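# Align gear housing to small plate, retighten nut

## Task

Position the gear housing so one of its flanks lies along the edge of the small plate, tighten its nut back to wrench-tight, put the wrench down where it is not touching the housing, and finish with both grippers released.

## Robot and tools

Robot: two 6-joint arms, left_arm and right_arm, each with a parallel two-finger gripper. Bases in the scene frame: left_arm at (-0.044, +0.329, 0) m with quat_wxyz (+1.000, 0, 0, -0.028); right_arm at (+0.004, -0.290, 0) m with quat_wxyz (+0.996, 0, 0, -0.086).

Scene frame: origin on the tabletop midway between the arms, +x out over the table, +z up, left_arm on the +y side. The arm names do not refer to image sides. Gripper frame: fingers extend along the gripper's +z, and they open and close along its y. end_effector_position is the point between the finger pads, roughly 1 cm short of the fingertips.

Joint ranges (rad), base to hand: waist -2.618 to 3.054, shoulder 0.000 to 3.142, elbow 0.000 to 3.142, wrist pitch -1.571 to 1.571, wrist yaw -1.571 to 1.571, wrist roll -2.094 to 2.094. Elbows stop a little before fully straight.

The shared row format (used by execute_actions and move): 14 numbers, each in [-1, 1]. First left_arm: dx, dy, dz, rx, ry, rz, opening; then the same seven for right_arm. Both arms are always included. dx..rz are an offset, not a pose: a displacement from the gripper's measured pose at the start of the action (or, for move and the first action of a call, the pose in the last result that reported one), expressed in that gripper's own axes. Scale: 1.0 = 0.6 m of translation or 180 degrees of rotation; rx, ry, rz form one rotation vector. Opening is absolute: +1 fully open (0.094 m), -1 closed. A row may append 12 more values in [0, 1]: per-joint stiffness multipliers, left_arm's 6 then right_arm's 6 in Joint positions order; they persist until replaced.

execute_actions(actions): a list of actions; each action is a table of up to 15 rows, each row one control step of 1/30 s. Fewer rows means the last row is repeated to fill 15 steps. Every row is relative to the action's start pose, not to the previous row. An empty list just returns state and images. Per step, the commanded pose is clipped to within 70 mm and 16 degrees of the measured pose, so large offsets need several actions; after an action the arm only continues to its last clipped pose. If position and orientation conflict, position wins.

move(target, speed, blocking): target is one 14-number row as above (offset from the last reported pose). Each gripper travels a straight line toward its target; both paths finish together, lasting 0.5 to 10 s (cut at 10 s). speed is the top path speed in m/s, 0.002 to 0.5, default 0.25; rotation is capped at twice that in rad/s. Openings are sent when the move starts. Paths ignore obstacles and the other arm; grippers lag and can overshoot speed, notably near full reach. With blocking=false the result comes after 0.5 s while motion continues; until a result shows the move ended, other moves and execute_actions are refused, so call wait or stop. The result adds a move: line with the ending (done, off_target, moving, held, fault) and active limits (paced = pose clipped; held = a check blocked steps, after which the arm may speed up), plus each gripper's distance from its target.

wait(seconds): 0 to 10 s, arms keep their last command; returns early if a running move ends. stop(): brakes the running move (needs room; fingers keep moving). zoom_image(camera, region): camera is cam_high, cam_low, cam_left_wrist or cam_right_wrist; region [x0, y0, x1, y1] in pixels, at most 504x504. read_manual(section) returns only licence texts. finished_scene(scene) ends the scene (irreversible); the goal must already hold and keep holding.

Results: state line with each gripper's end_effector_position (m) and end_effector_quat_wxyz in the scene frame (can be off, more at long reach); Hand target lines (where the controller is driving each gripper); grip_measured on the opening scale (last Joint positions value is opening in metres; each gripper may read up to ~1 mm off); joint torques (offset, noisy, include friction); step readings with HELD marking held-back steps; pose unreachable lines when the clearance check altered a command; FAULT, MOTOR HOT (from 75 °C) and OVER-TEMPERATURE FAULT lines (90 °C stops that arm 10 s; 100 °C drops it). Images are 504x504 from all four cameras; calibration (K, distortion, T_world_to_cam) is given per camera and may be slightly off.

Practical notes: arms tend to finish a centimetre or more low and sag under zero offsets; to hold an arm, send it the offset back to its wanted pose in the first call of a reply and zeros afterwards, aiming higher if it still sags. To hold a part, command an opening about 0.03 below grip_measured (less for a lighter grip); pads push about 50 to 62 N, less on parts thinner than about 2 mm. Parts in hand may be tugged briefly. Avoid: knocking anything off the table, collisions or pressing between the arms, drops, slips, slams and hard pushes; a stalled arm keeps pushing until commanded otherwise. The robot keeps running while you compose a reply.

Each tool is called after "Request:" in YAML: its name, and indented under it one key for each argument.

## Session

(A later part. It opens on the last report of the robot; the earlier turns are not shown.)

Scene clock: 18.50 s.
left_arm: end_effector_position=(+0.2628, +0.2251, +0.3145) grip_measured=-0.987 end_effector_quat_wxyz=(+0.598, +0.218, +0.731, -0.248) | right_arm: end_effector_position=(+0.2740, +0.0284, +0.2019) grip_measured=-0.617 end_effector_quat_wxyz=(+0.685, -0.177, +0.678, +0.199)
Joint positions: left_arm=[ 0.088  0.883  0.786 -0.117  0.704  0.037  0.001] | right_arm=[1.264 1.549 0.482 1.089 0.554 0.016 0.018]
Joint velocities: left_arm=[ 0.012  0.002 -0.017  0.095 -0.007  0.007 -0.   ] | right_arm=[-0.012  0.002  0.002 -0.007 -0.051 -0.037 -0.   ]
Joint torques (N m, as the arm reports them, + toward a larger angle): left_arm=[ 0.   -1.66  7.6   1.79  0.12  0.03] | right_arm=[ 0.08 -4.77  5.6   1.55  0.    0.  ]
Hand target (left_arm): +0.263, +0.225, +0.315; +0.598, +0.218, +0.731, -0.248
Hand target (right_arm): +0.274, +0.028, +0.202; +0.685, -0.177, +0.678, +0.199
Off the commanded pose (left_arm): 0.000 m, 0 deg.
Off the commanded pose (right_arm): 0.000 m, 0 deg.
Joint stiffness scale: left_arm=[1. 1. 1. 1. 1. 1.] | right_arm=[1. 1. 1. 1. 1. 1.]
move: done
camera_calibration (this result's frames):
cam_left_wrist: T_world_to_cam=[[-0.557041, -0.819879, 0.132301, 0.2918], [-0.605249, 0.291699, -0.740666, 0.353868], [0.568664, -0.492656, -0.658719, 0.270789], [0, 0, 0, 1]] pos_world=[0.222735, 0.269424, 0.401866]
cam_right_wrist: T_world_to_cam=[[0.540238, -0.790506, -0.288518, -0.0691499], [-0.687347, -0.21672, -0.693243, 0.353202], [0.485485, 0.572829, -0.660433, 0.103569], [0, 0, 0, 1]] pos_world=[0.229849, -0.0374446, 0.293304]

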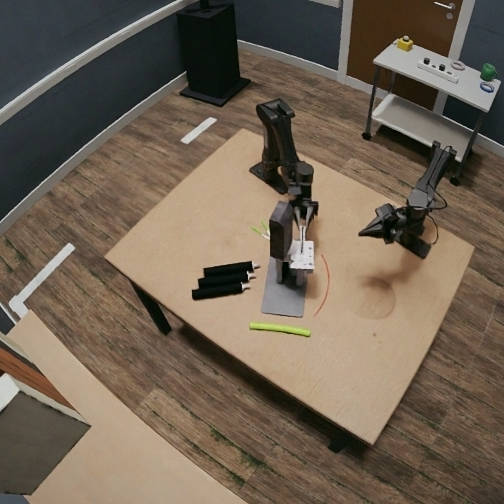

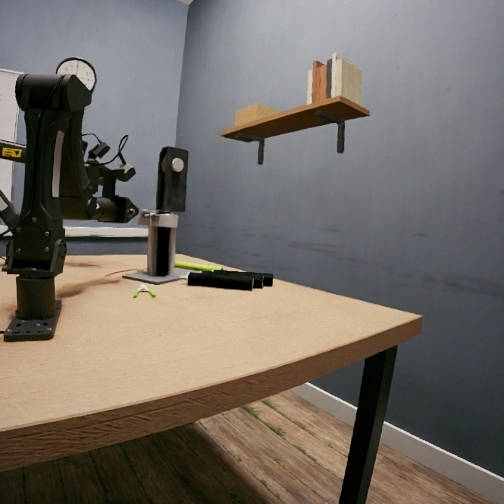

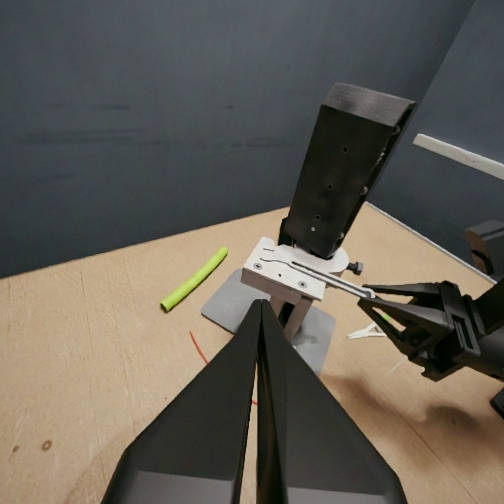

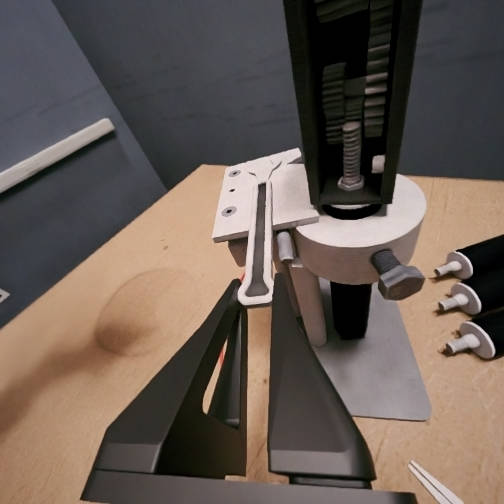

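Request:
move:
  target: [0,0,0,0,0,0,-1,-0.035,0,-0.19,0,0,0,-0.8]
  speed: 0.08

Request:
move:
  target: [0,0,0,0,0,0,-1,0,-0.08,0,0.05,0,0,-0.8]
  speed: 0.06

Request:
zoom_image:
  camera: "cam_right_wrist"
  region: [200, 90, 350, 240]

Scene clock: 20.80 s.
left_arm: end_effector_position=(+0.2628, +0.2251, +0.3145) grip_measured=-0.987 end_effector_quat_wxyz=(+0.598, +0.218, +0.731, -0.248) | right_arm: end_effector_position=(+0.1790, -0.0279, +0.2176) grip_measured=-0.617 end_effector_quat_wxyz=(+0.682, -0.180, +0.680, +0.200)
Joint positions: left_arm=[ 0.088  0.883  0.786 -0.117  0.704  0.037  0.001] | right_arm=[1.606 1.036 0.249 0.802 0.89  0.015 0.018]
Joint velocities: left_arm=[-0.032 -0.012 -0.002 -0.11  -0.007  0.007  0.001] | right_arm=[ 0.027 -0.022 -0.012 -0.051  0.022  0.051  0.   ]
Joint torques (N m, as the arm reports them, + toward a larger angle): left_arm=[-0.03 -1.54  7.54  1.79  0.11  0.02] | right_arm=[ 0.8  -2.97  5.98  1.29  0.17 -0.02]
Hand target (left_arm): +0.263, +0.225, +0.315; +0.598, +0.218, +0.731, -0.248
Hand target (right_arm): +0.178, -0.032, +0.220; +0.684, -0.175, +0.679, +0.200
Off the commanded pose (left_arm): 0.000 m, 0 deg.
Off the commanded pose (right_arm): 0.005 m, 1 deg.
Joint stiffness scale: left_arm=[1. 1. 1. 1. 1. 1.] | right_arm=[1. 1. 1. 1. 1. 1.]
move: done
camera_calibration (this result's frames):
cam_left_wrist: T_world_to_cam=[[-0.557041, -0.819879, 0.132301, 0.2918], [-0.605249, 0.291699, -0.740666, 0.353868], [0.568664, -0.492656, -0.658719, 0.270789], [0, 0, 0, 1]] pos_world=[0.222735, 0.269424, 0.401866]
cam_right_wrist: T_world_to_cam=[[0.543292, -0.788547, -0.288145, -0.0583775], [-0.690922, -0.224982, -0.687029, 0.285649], [0.476927, 0.572343, -0.667056, 0.195255], [0, 0, 0, 1]] pos_world=[0.135955, -0.09352, 0.309674]

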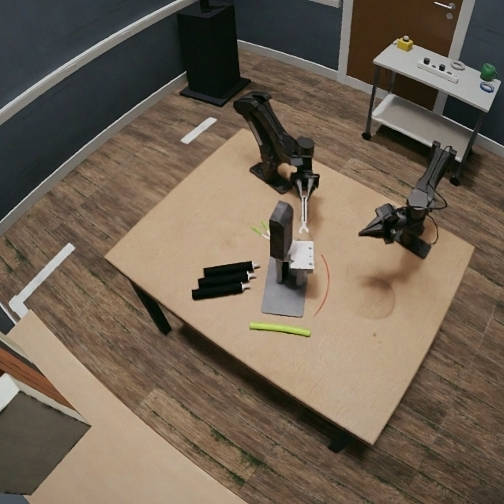

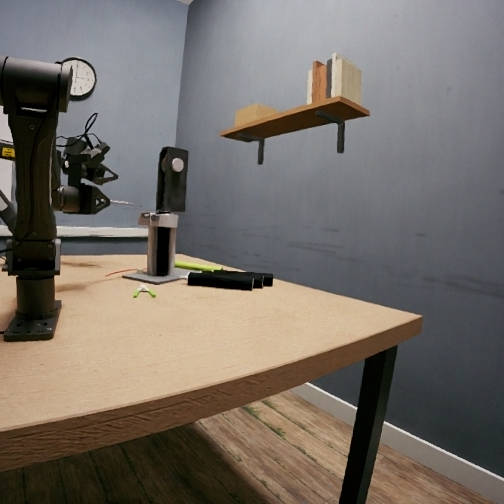

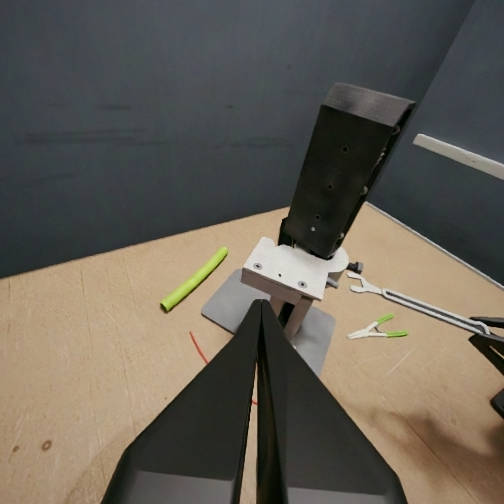

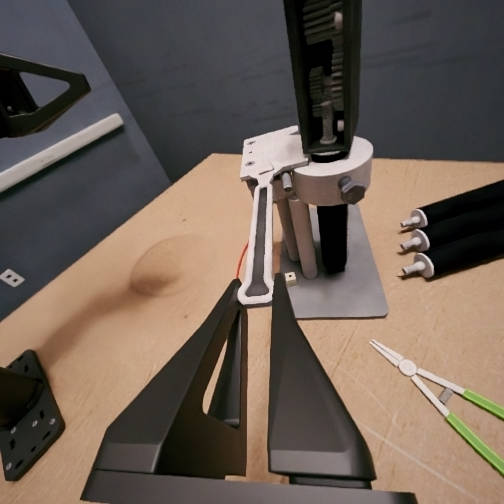

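Scene clock: 22.37 s.
left_arm: end_effector_position=(+0.2628, +0.2251, +0.3145) grip_measured=-0.987 end_effector_quat_wxyz=(+0.598, +0.218, +0.731, -0.248) | right_arm: end_effector_position=(+0.2022, -0.0615, +0.2165) grip_measured=-0.617 end_effector_quat_wxyz=(+0.693, -0.135, +0.692, +0.152)
Joint positions: left_arm=[ 0.088  0.883  0.786 -0.117  0.704  0.037  0.001] | right_arm=[1.522 0.967 0.225 0.753 0.942 0.015 0.018]
Joint velocities: left_arm=[-0.002 -0.007  0.002  0.081 -0.007 -0.007  0.001] | right_arm=[ 0.012 -0.012  0.002 -0.037  0.007 -0.022 -0.001]
Joint torques (N m, as the arm reports them, + toward a larger angle): left_arm=[-0.08 -1.59  7.66  1.79  0.12 -0.01] | right_arm=[-0.69 -2.51  5.9   1.27  0.22  0.01]
Hand target (left_arm): +0.263, +0.225, +0.315; +0.598, +0.218, +0.731, -0.248
Hand target (right_arm): +0.204, -0.068, +0.217; +0.695, -0.126, +0.693, +0.147
Off the commanded pose (left_arm): 0.000 m, 0 deg.
Off the commanded pose (right_arm): 0.008 m, 1 deg.
Joint stiffness scale: left_arm=[1. 1. 1. 1. 1. 1.] | right_arm=[1. 1. 1. 1. 1. 1.]
move: done
camera_calibration (this result's frames):
cam_left_wrist: T_world_to_cam=[[-0.557041, -0.819879, 0.132301, 0.2918], [-0.605249, 0.291699, -0.740666, 0.353868], [0.568664, -0.492656, -0.658719, 0.270789], [0, 0, 0, 1]] pos_world=[0.222735, 0.269424, 0.401866]
cam_right_wrist: T_world_to_cam=[[0.43069, -0.856227, -0.285274, -0.0797693], [-0.716308, -0.132025, -0.685181, 0.303846], [0.549007, 0.499444, -0.670184, 0.184279], [0, 0, 0, 1]] pos_world=[0.150833, -0.120223, 0.308934]

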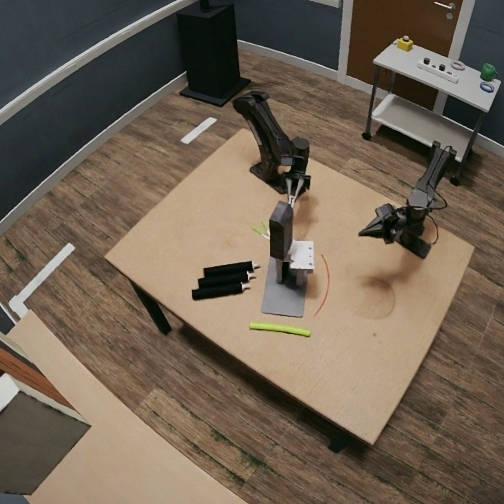

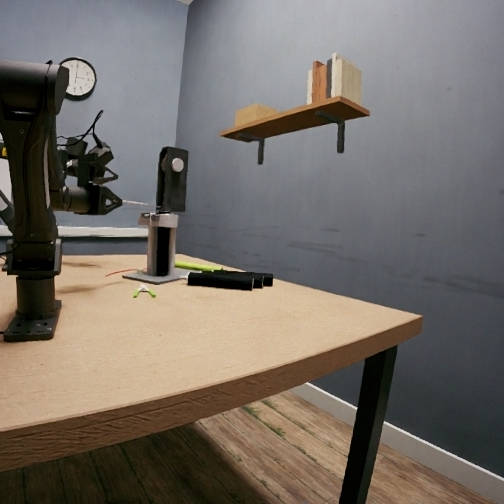

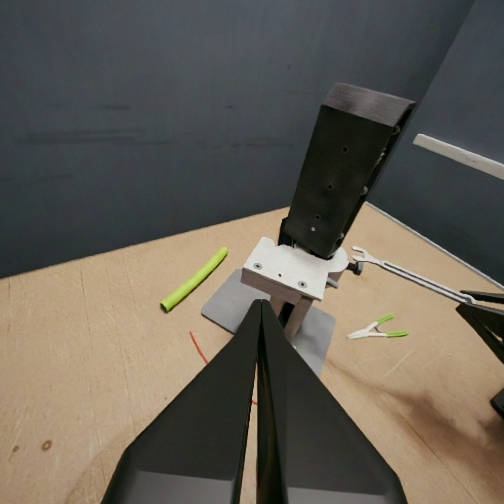

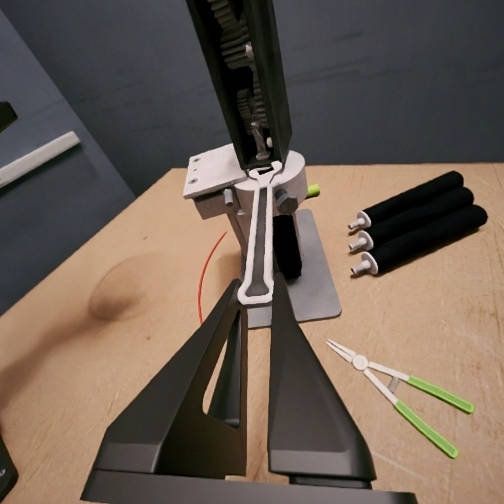

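Region (200, 90, 350, 240) of cam_right_wrist's 504x504 image, scaled by 3.360, with more detail than that image has.

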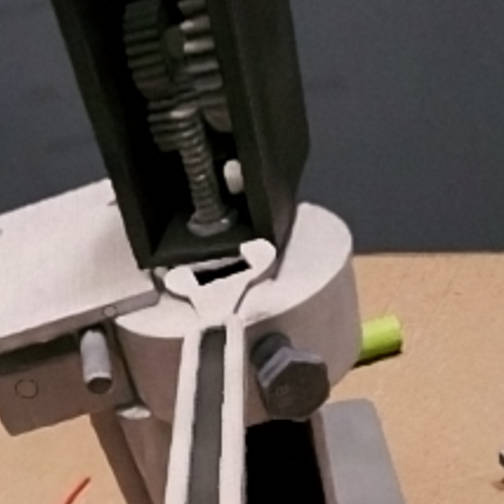

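Request:
move:
  target: [0,0,0,0,0,0,-1,-0.005,0.014,0.06,0,0,0,-0.8]
  speed: 0.03

Request:
zoom_image:
  camera: "cam_right_wrist"
  region: [220, 130, 310, 210]

Request:
zoom_image:
  camera: "cam_low"
  region: [110, 185, 190, 230]

Scene clock: 24.67 s.
left_arm: end_effector_position=(+0.2628, +0.2251, +0.3145) grip_measured=-0.987 end_effector_quat_wxyz=(+0.598, +0.218, +0.731, -0.248) | right_arm: end_effector_position=(+0.2248, -0.0484, +0.2292) grip_measured=-0.617 end_effector_quat_wxyz=(+0.705, -0.110, +0.681, +0.166)
Joint positions: left_arm=[ 0.088  0.883  0.786 -0.117  0.704  0.037  0.001] | right_arm=[1.426 1.108 0.283 0.899 0.862 0.015 0.018]
Joint velocities: left_arm=[-0.017  0.002 -0.007 -0.066 -0.022 -0.007 -0.   ] | right_arm=[-0.017  0.007 -0.022 -0.007 -0.11   0.007  0.   ]
Joint torques (N m, as the arm reports them, + toward a larger angle): left_arm=[ 0.   -1.51  7.67  1.8   0.11  0.02] | right_arm=[-2.44  0.48  8.42  0.94 -0.47 -0.01]
Hand target (left_arm): +0.263, +0.225, +0.315; +0.598, +0.218, +0.731, -0.248
Hand target (right_arm): +0.230, -0.040, +0.220; +0.694, -0.134, +0.691, +0.152
Off the commanded pose (left_arm): 0.000 m, 0 deg.
Off the commanded pose (right_arm): 0.015 m, 4 deg.
Joint stiffness scale: left_arm=[1. 1. 1. 1. 1. 1.] | right_arm=[1. 1. 1. 1. 1. 1.]
move: off_target (right_arm)
camera_calibration (this result's frames):
cam_left_wrist: T_world_to_cam=[[-0.557041, -0.819879, 0.132301, 0.2918], [-0.605249, 0.291699, -0.740666, 0.353868], [0.568664, -0.492656, -0.658719, 0.270789], [0, 0, 0, 1]] pos_world=[0.222735, 0.269424, 0.401866]
cam_right_wrist: T_world_to_cam=[[0.42275, -0.845166, -0.327072, -0.0628005], [-0.704323, -0.0793023, -0.705436, 0.334881], [0.570273, 0.528588, -0.628795, 0.161021], [0, 0, 0, 1]] pos_world=[0.170587, -0.111634, 0.316946]

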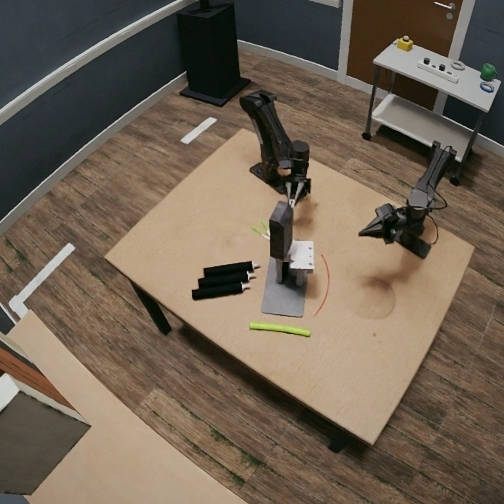

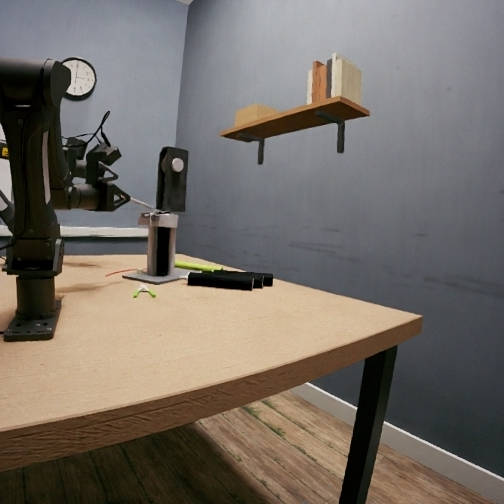

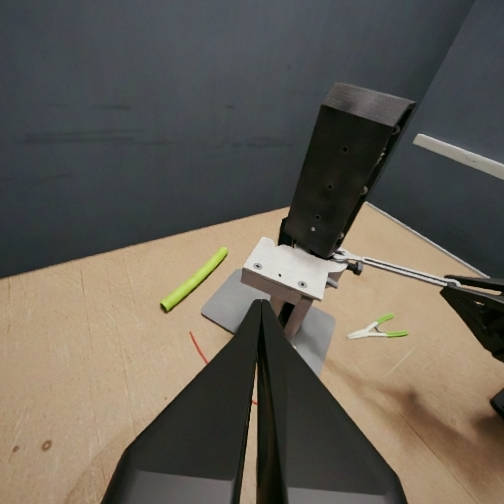

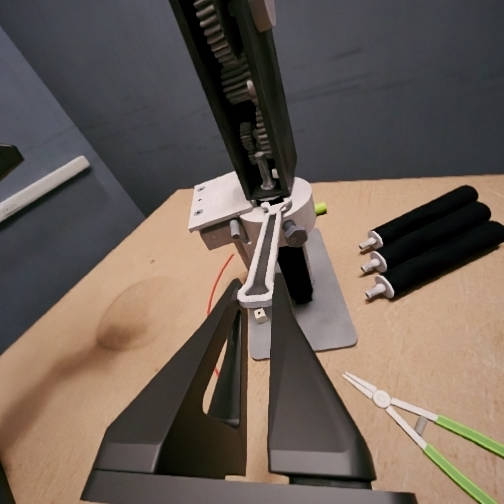

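Region (220, 130, 310, 210) of cam_right_wrist's 504x504 image, scaled by 5.600, with more detail than that image has.

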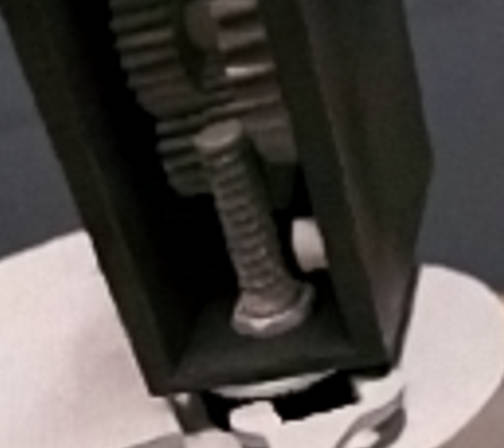

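Region (110, 185, 190, 230) of cam_low's 504x504 image, scaled by 6.300, with more detail than that image has; it fills the top 284 rows of this view, and the rest is white.

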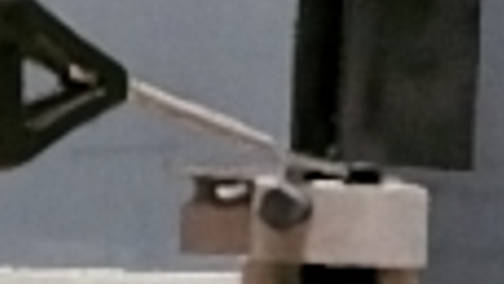

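Request:
move:
  target: [0,0,0,0,0,0,-1,0.045,0,-0.015,0,0.01,0.02,-0.8]
  speed: 0.03

Request:
move:
  target: [0,0,0,0,0,0,-1,-0.005,0,-0.03,0,0,0,-0.8]
  speed: 0.03

Request:
move:
  target: [0,0,0,0,0,0,-1,-0.045,0.035,0,0,0,0,-0.8]
  speed: 0.03

Request:
zoom_image:
  camera: "cam_right_wrist"
  region: [220, 130, 320, 220]

Request:
zoom_image:
  camera: "cam_low"
  region: [110, 185, 190, 230]

Scene clock: 26.37 s.
left_arm: end_effector_position=(+0.2628, +0.2251, +0.3145) grip_measured=-0.987 end_effector_quat_wxyz=(+0.598, +0.218, +0.731, -0.248) | right_arm: end_effector_position=(+0.2185, -0.0492, +0.2097) grip_measured=-0.617 end_effector_quat_wxyz=(+0.692, -0.087, +0.691, +0.192)
Joint positions: left_arm=[ 0.088  0.883  0.786 -0.117  0.704  0.037  0.001] | right_arm=[1.455 1.155 0.231 0.973 0.886 0.108 0.018]
Joint velocities: left_arm=[ 0.002  0.017 -0.002  0.022 -0.022  0.037 -0.002] | right_arm=[-0.017 -0.017 -0.002  0.037 -0.007  0.051 -0.   ]
Joint torques (N m, as the arm reports them, + toward a larger angle): left_arm=[-0.02 -1.46  7.53  1.79  0.11  0.  ] | right_arm=[ 0.82 -1.09  4.94  1.41  0.13  0.03]
Hand target (left_arm): +0.263, +0.225, +0.315; +0.598, +0.218, +0.731, -0.248
Hand target (right_arm): +0.217, -0.050, +0.202; +0.688, -0.091, +0.695, +0.186
Off the commanded pose (left_arm): 0.000 m, 0 deg.
Off the commanded pose (right_arm): 0.008 m, 1 deg.
Joint stiffness scale: left_arm=[1. 1. 1. 1. 1. 1.] | right_arm=[1. 1. 1. 1. 1. 1.]
move: done
camera_calibration (this result's frames):
cam_left_wrist: T_world_to_cam=[[-0.557041, -0.819879, 0.132301, 0.2918], [-0.605249, 0.291699, -0.740666, 0.353868], [0.568664, -0.492656, -0.658719, 0.270789], [0, 0, 0, 1]] pos_world=[0.222735, 0.269424, 0.401866]
cam_right_wrist: T_world_to_cam=[[0.414214, -0.818519, -0.398062, -0.049093], [-0.734419, -0.0422302, -0.677382, 0.319176], [0.53764, 0.572925, -0.618628, 0.159966], [0, 0, 0, 1]] pos_world=[0.16874, -0.118353, 0.295621]

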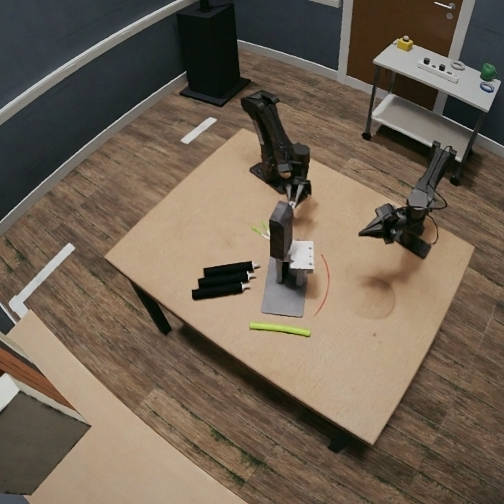

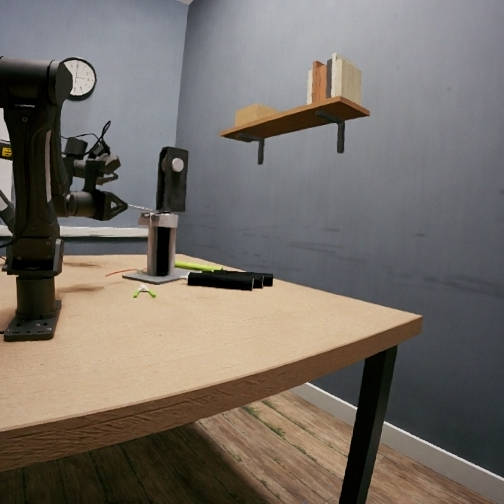

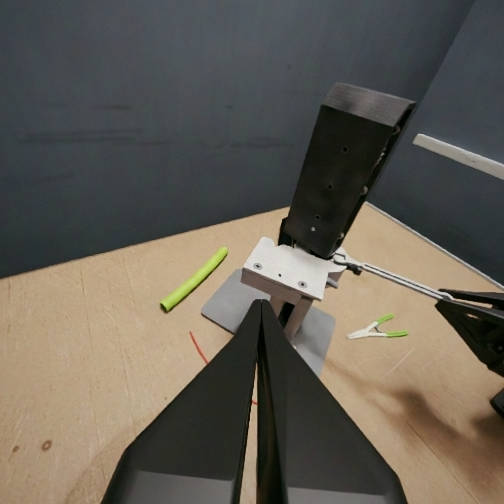

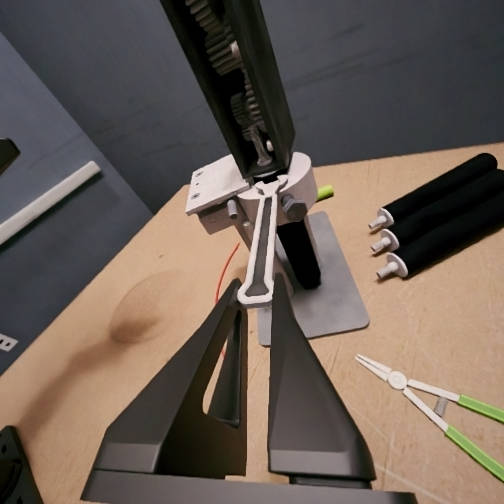

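Scene clock: 27.23 s.
left_arm: end_effector_position=(+0.2628, +0.2251, +0.3145) grip_measured=-0.987 end_effector_quat_wxyz=(+0.598, +0.218, +0.731, -0.248) | right_arm: end_effector_position=(+0.2035, -0.0519, +0.2142) grip_measured=-0.617 end_effector_quat_wxyz=(+0.692, -0.085, +0.688, +0.202)
Joint positions: left_arm=[ 0.088  0.883  0.786 -0.117  0.704  0.037  0.001] | right_arm=[1.527 1.093 0.214 0.944 0.947 0.108 0.018]
Joint velocities: left_arm=[ 0.012  0.002  0.007  0.037  0.037 -0.022  0.001] | right_arm=[-0.017 -0.012  0.002 -0.081 -0.022 -0.022  0.001]
Joint torques (N m, as the arm reports them, + toward a larger angle): left_arm=[ 0.02 -1.58  7.62  1.77  0.12  0.01] | right_arm=[ 0.87 -2.94  5.31  1.17  0.2  -0.06]
Hand target (left_arm): +0.263, +0.225, +0.315; +0.598, +0.218, +0.731, -0.248
Hand target (right_arm): +0.202, -0.057, +0.212; +0.692, -0.087, +0.691, +0.193
Off the commanded pose (left_arm): 0.000 m, 0 deg.
Off the commanded pose (right_arm): 0.005 m, 1 deg.
Joint stiffness scale: left_arm=[1. 1. 1. 1. 1. 1.] | right_arm=[1. 1. 1. 1. 1. 1.]
move: done
camera_calibration (this result's frames):
cam_left_wrist: T_world_to_cam=[[-0.557041, -0.819879, 0.132301, 0.2918], [-0.605249, 0.291699, -0.740666, 0.353868], [0.568664, -0.492656, -0.658719, 0.270789], [0, 0, 0, 1]] pos_world=[0.222735, 0.269424, 0.401866]
cam_right_wrist: T_world_to_cam=[[0.4236, -0.806911, -0.411653, -0.0417115], [-0.733439, -0.0388122, -0.678646, 0.311361], [0.53163, 0.589397, -0.608261, 0.172189], [0, 0, 0, 1]] pos_world=[0.154492, -0.123061, 0.298869]

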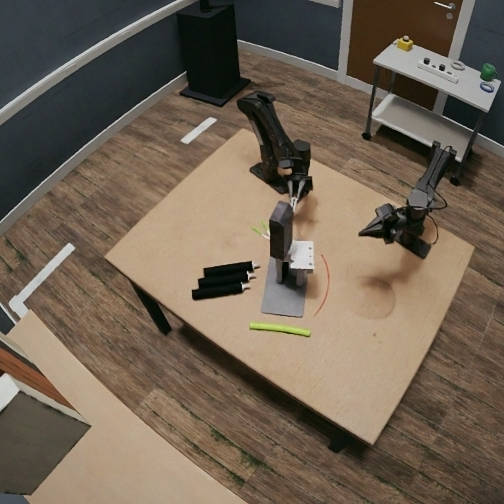

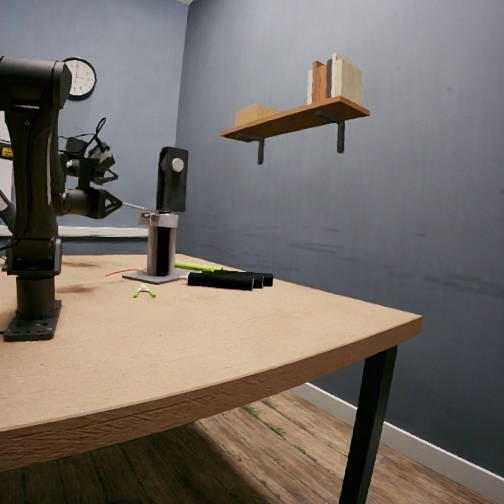

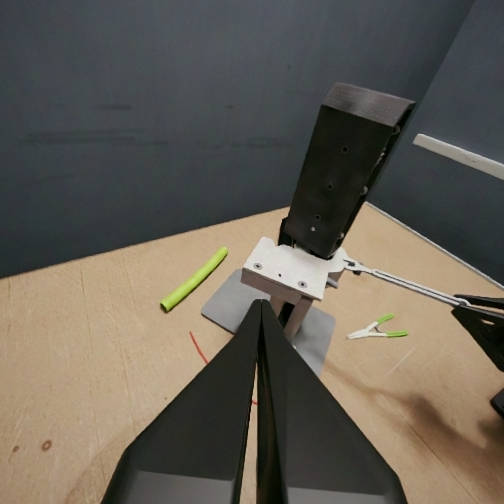

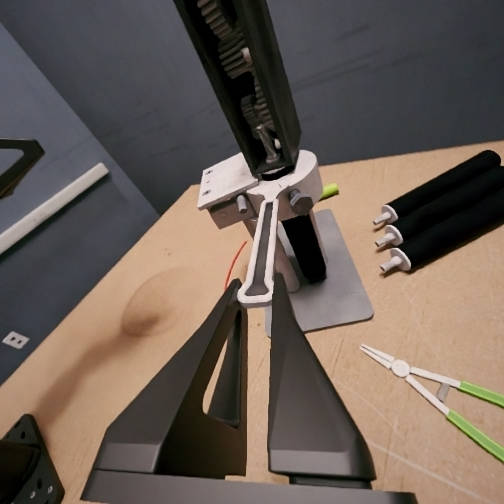

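Scene clock: 28.70 s.
left_arm: end_effector_position=(+0.2628, +0.2251, +0.3145) grip_measured=-0.987 end_effector_quat_wxyz=(+0.598, +0.218, +0.731, -0.248) | right_arm: end_effector_position=(+0.1966, -0.0363, +0.2313) grip_measured=-0.617 end_effector_quat_wxyz=(+0.687, -0.095, +0.693, +0.197)
Joint positions: left_arm=[ 0.088  0.883  0.786 -0.117  0.704  0.037  0.001] | right_arm=[1.578 1.083 0.314 0.811 0.991 0.108 0.018]
Joint velocities: left_arm=[-0.012 -0.002 -0.002  0.022 -0.007 -0.037  0.001] | right_arm=[-0.007  0.012 -0.002 -0.095 -0.037 -0.037  0.   ]
Joint torques (N m, as the arm reports them, + toward a larger angle): left_arm=[ 0.03 -1.5   7.61  1.78  0.08 -0.01] | right_arm=[ 0.78 -3.22  8.38  1.23  0.15 -0.05]
Hand target (left_arm): +0.263, +0.225, +0.315; +0.598, +0.218, +0.731, -0.248
Hand target (right_arm): +0.196, -0.037, +0.244; +0.692, -0.085, +0.688, +0.203
Off the commanded pose (left_arm): 0.000 m, 0 deg.
Off the commanded pose (right_arm): 0.013 m, 2 deg.
Joint stiffness scale: left_arm=[1. 1. 1. 1. 1. 1.] | right_arm=[1. 1. 1. 1. 1. 1.]
move: off_target (right_arm)
camera_calibration (this result's frames):
cam_left_wrist: T_world_to_cam=[[-0.557041, -0.819879, 0.132301, 0.2918], [-0.605249, 0.291699, -0.740666, 0.353868], [0.568664, -0.492656, -0.658719, 0.270789], [0, 0, 0, 1]] pos_world=[0.222735, 0.269424, 0.401866]
cam_right_wrist: T_world_to_cam=[[0.426365, -0.813759, -0.39498, -0.0237991], [-0.737863, -0.0603044, -0.672252, 0.317107], [0.523232, 0.578066, -0.626154, 0.182366], [0, 0, 0, 1]] pos_world=[0.148709, -0.105663, 0.317965]

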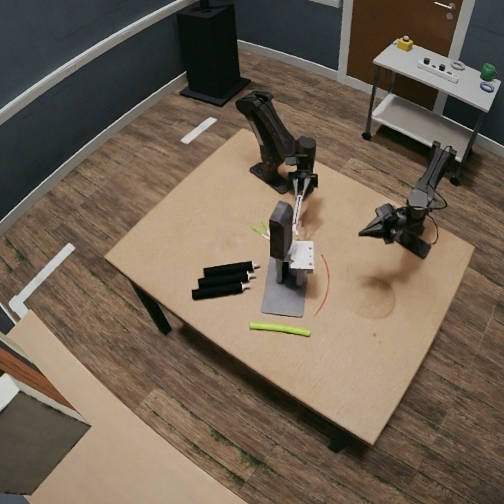

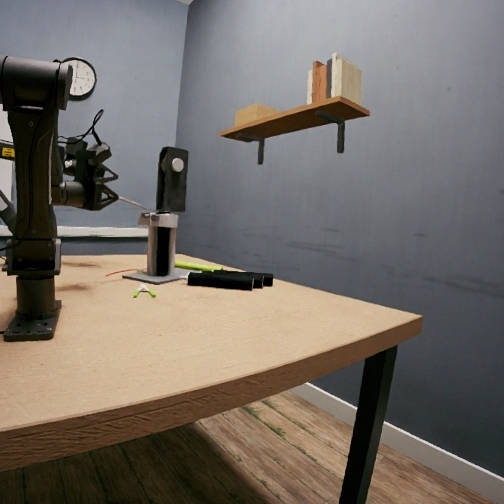

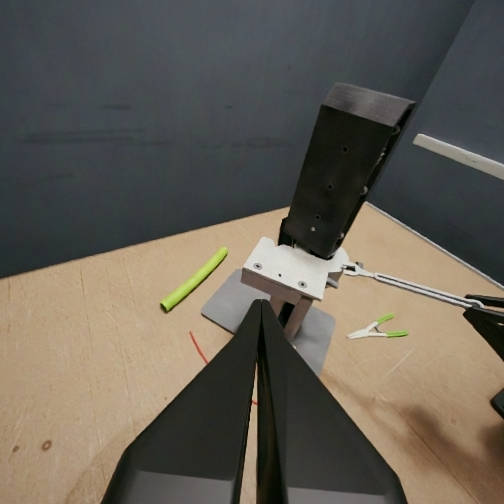

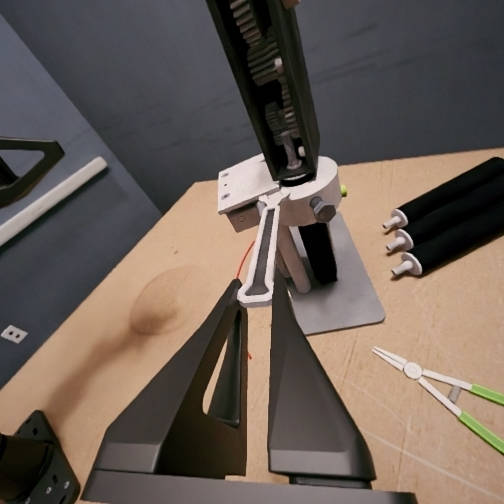

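Region (220, 130, 320, 220) of cam_right_wrist's 504x504 image, scaled by 5.040, with more detail than that image has; it fills the top 454 rows of this view, and the rest is white.

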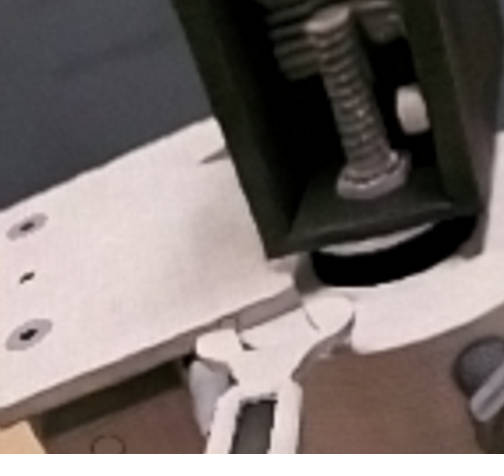

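Region (110, 185, 190, 230) of cam_low's 504x504 image, scaled by 6.300, with more detail than that image has; it fills the top 284 rows of this view, and the rest is white.

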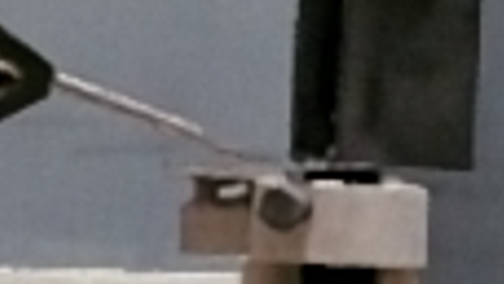

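Request:
move:
  target: [0,0,0,0,0,0,-1,-0.07,0.04,0,-0.04,0,-0.04,-0.8]
  speed: 0.08

Request:
move:
  target: [0,0,0,0,0,0,-1,0,0,0.09,0,0,0,-0.8]
  speed: 0.08

Scene clock: 30.50 s.
left_arm: end_effector_position=(+0.2628, +0.2251, +0.3145) grip_measured=-0.987 end_effector_quat_wxyz=(+0.598, +0.218, +0.731, -0.248) | right_arm: end_effector_position=(+0.1880, -0.0188, +0.2605) grip_measured=-0.617 end_effector_quat_wxyz=(+0.685, -0.189, +0.679, +0.184)
Joint positions: left_arm=[ 0.088  0.883  0.786 -0.117  0.704  0.037  0.001] | right_arm=[ 1.571  0.982  0.422  0.57   0.866 -0.016  0.018]
Joint velocities: left_arm=[ 0.007 -0.002  0.007  0.007 -0.037  0.022 -0.001] | right_arm=[-0.002 -0.002  0.007 -0.022  0.051 -0.007 -0.002]
Joint torques (N m, as the arm reports them, + toward a larger angle): left_arm=[ 0.02 -1.57  7.62  1.81  0.1  -0.01] | right_arm=[-0.7  -3.    8.99  1.31 -0.1  -0.09]
Hand target (left_arm): +0.263, +0.225, +0.315; +0.598, +0.218, +0.731, -0.248
Hand target (right_arm): +0.188, -0.020, +0.276; +0.691, -0.181, +0.672, +0.196
Off the commanded pose (left_arm): 0.000 m, 0 deg.
Off the commanded pose (right_arm): 0.016 m, 2 deg.
Joint stiffness scale: left_arm=[1. 1. 1. 1. 1. 1.] | right_arm=[1. 1. 1. 1. 1. 1.]
move: off_target (right_arm)
camera_calibration (this result's frames):
cam_left_wrist: T_world_to_cam=[[-0.557041, -0.819879, 0.132301, 0.2918], [-0.605249, 0.291699, -0.740666, 0.353868], [0.568664, -0.492656, -0.658719, 0.270789], [0, 0, 0, 1]] pos_world=[0.222735, 0.269424, 0.401866]
cam_right_wrist: T_world_to_cam=[[0.538348, -0.803515, -0.254056, -0.0519546], [-0.683241, -0.239684, -0.689734, 0.322343], [0.493319, 0.544898, -0.678028, 0.213621], [0, 0, 0, 1]] pos_world=[0.142824, -0.0808875, 0.353972]

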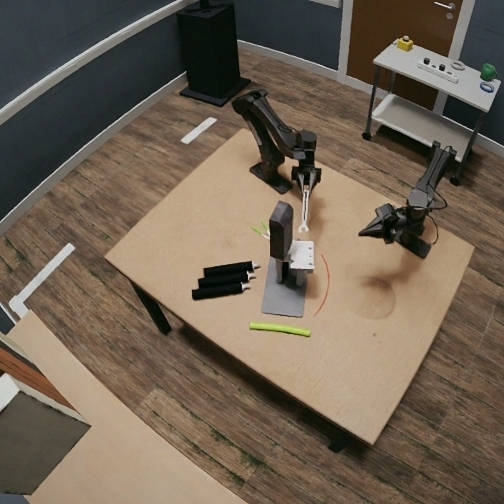

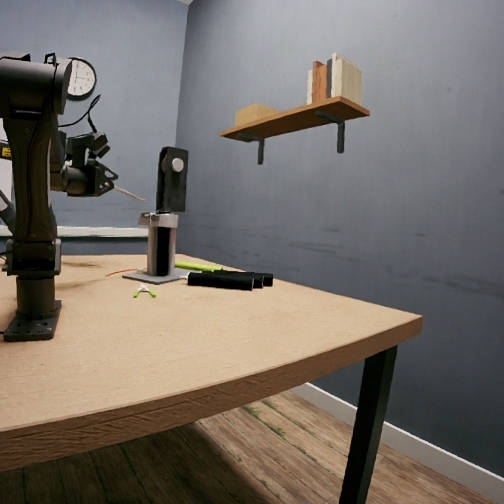

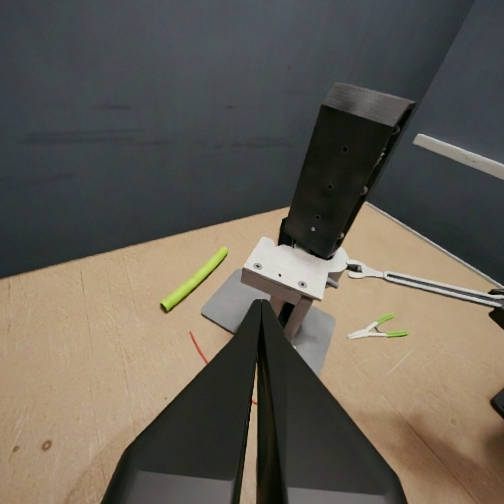

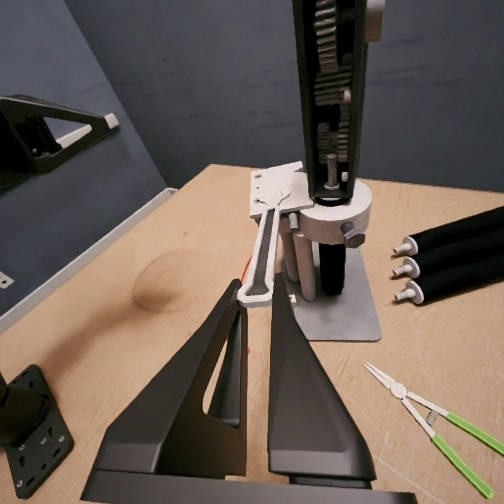

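Scene clock: 31.67 s.
left_arm: end_effector_position=(+0.2628, +0.2251, +0.3145) grip_measured=-0.987 end_effector_quat_wxyz=(+0.598, +0.218, +0.731, -0.248) | right_arm: end_effector_position=(+0.2309, +0.0048, +0.2478) grip_measured=-0.617 end_effector_quat_wxyz=(+0.678, -0.198, +0.687, +0.170)
Joint positions: left_arm=[ 0.088  0.883  0.786 -0.117  0.704  0.037  0.001] | right_arm=[ 1.398  1.181  0.495  0.656  0.699 -0.016  0.018]
Joint velocities: left_arm=[-0.012 -0.007 -0.002  0.037 -0.007 -0.037 -0.   ] | right_arm=[ 0.002  0.002 -0.007  0.051 -0.066 -0.037 -0.   ]
Joint torques (N m, as the arm reports them, + toward a larger angle): left_arm=[-0.09 -1.62  7.65  1.81  0.1   0.04] | right_arm=[-0.68 -2.28  8.95  1.69 -0.09 -0.02]
Hand target (left_arm): +0.263, +0.225, +0.315; +0.598, +0.218, +0.731, -0.248
Hand target (right_arm): +0.233, +0.009, +0.261; +0.686, -0.189, +0.678, +0.184
Off the commanded pose (left_arm): 0.000 m, 0 deg.
Off the commanded pose (right_arm): 0.014 m, 2 deg.
Joint stiffness scale: left_arm=[1. 1. 1. 1. 1. 1.] | right_arm=[1. 1. 1. 1. 1. 1.]
move: off_target (right_arm)
camera_calibration (this result's frames):
cam_left_wrist: T_world_to_cam=[[-0.557041, -0.819879, 0.132301, 0.2918], [-0.605249, 0.291699, -0.740666, 0.353868], [0.568664, -0.492656, -0.658719, 0.270789], [0, 0, 0, 1]] pos_world=[0.222735, 0.269424, 0.401866]
cam_right_wrist: T_world_to_cam=[[0.530611, -0.815824, -0.229964, -0.0634227], [-0.692683, -0.260994, -0.672363, 0.346535], [0.488511, 0.516055, -0.703594, 0.178626], [0, 0, 0, 1]] pos_world=[0.18643, -0.0534791, 0.344092]

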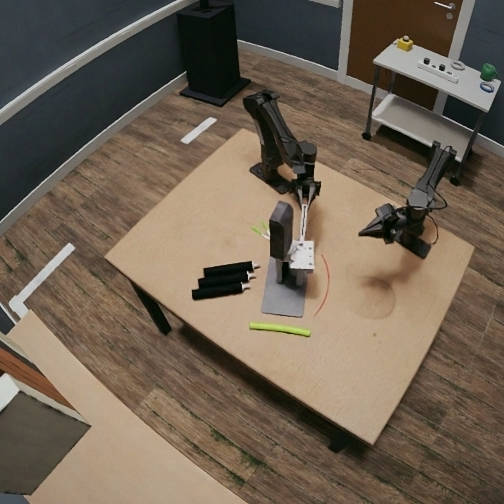

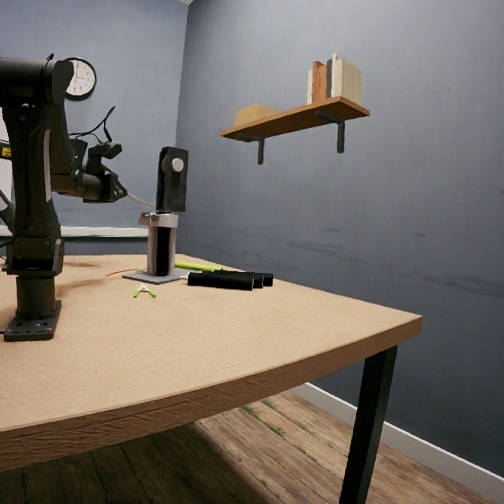

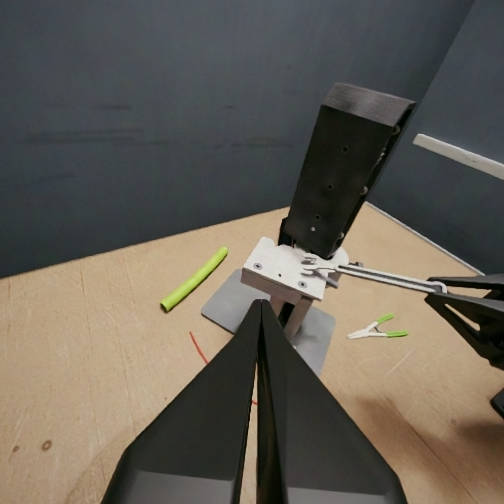

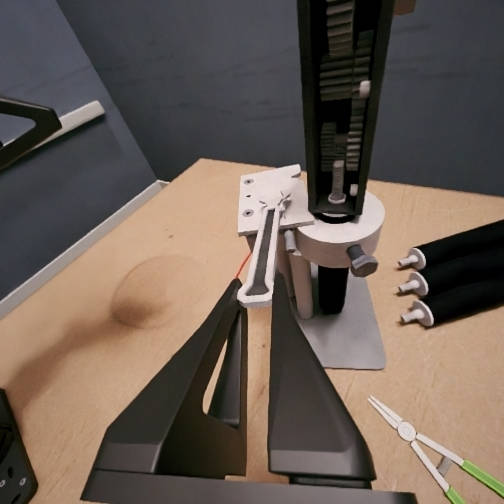

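Request:
move:
  target: [0,0,0,0,0,0,-1,0.07,0.015,0.085,0,0,0.015,-0.8]
  speed: 0.05

Scene clock: 33.33 s.
left_arm: end_effector_position=(+0.2628, +0.2251, +0.3145) grip_measured=-0.987 end_effector_quat_wxyz=(+0.598, +0.218, +0.731, -0.248) | right_arm: end_effector_position=(+0.2670, +0.0313, +0.2019) grip_measured=-0.617 end_effector_quat_wxyz=(+0.674, -0.182, +0.693, +0.179)
Joint positions: left_arm=[ 0.088  0.883  0.786 -0.117  0.704  0.037  0.001] | right_arm=[1.306 1.507 0.512 0.961 0.618 0.022 0.018]
Joint velocities: left_arm=[-0.002 -0.017  0.007 -0.022  0.051 -0.081  0.001] | right_arm=[-0.002 -0.002  0.002  0.007 -0.037 -0.022 -0.001]
Joint torques (N m, as the arm reports them, + toward a larger angle): left_arm=[-0.02 -1.59  7.56  1.81  0.1   0.01] | right_arm=[-0.76 -3.87  7.42  1.56 -0.15  0.04]
Hand target (left_arm): +0.263, +0.225, +0.315; +0.598, +0.218, +0.731, -0.248
Hand target (right_arm): +0.270, +0.036, +0.205; +0.674, -0.183, +0.691, +0.186
Off the commanded pose (left_arm): 0.000 m, 0 deg.
Off the commanded pose (right_arm): 0.007 m, 1 deg.
Joint stiffness scale: left_arm=[1. 1. 1. 1. 1. 1.] | right_arm=[1. 1. 1. 1. 1. 1.]
move: done
camera_calibration (this result's frames):
cam_left_wrist: T_world_to_cam=[[-0.557041, -0.819879, 0.132301, 0.2918], [-0.605249, 0.291699, -0.740666, 0.353868], [0.568664, -0.492656, -0.658719, 0.270789], [0, 0, 0, 1]] pos_world=[0.222735, 0.269424, 0.401866]
cam_right_wrist: T_world_to_cam=[[0.51549, -0.814611, -0.265856, -0.0602698], [-0.710681, -0.233092, -0.663778, 0.349781], [0.478751, 0.53111, -0.699085, 0.116126], [0, 0, 0, 1]] pos_world=[0.224056, -0.0292405, 0.297335]

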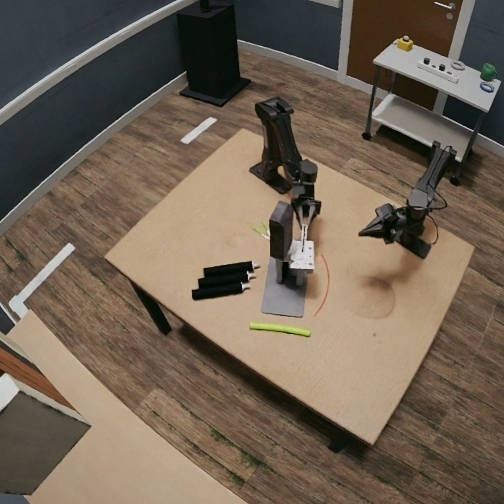

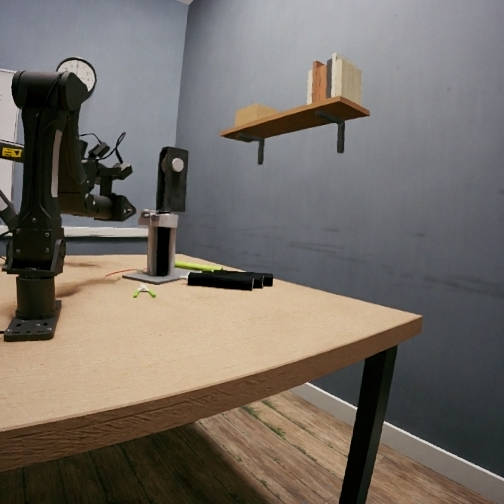

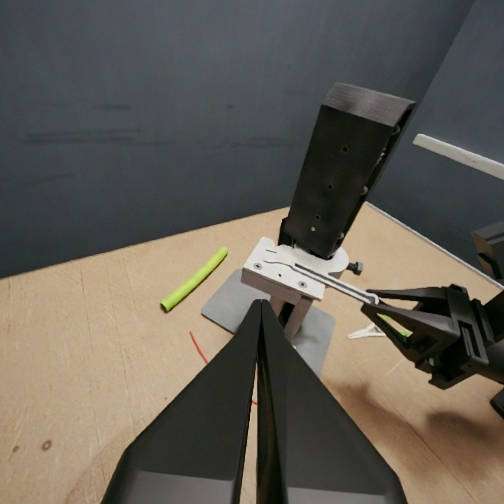

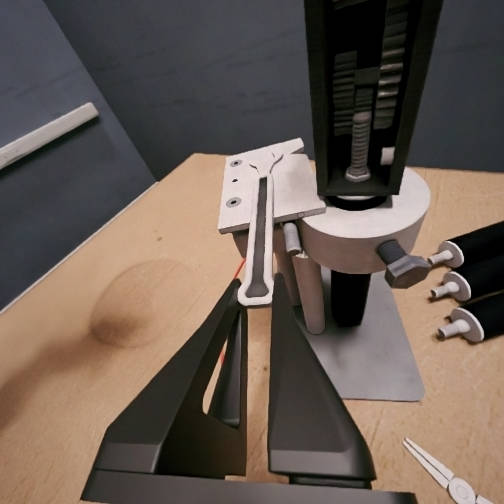

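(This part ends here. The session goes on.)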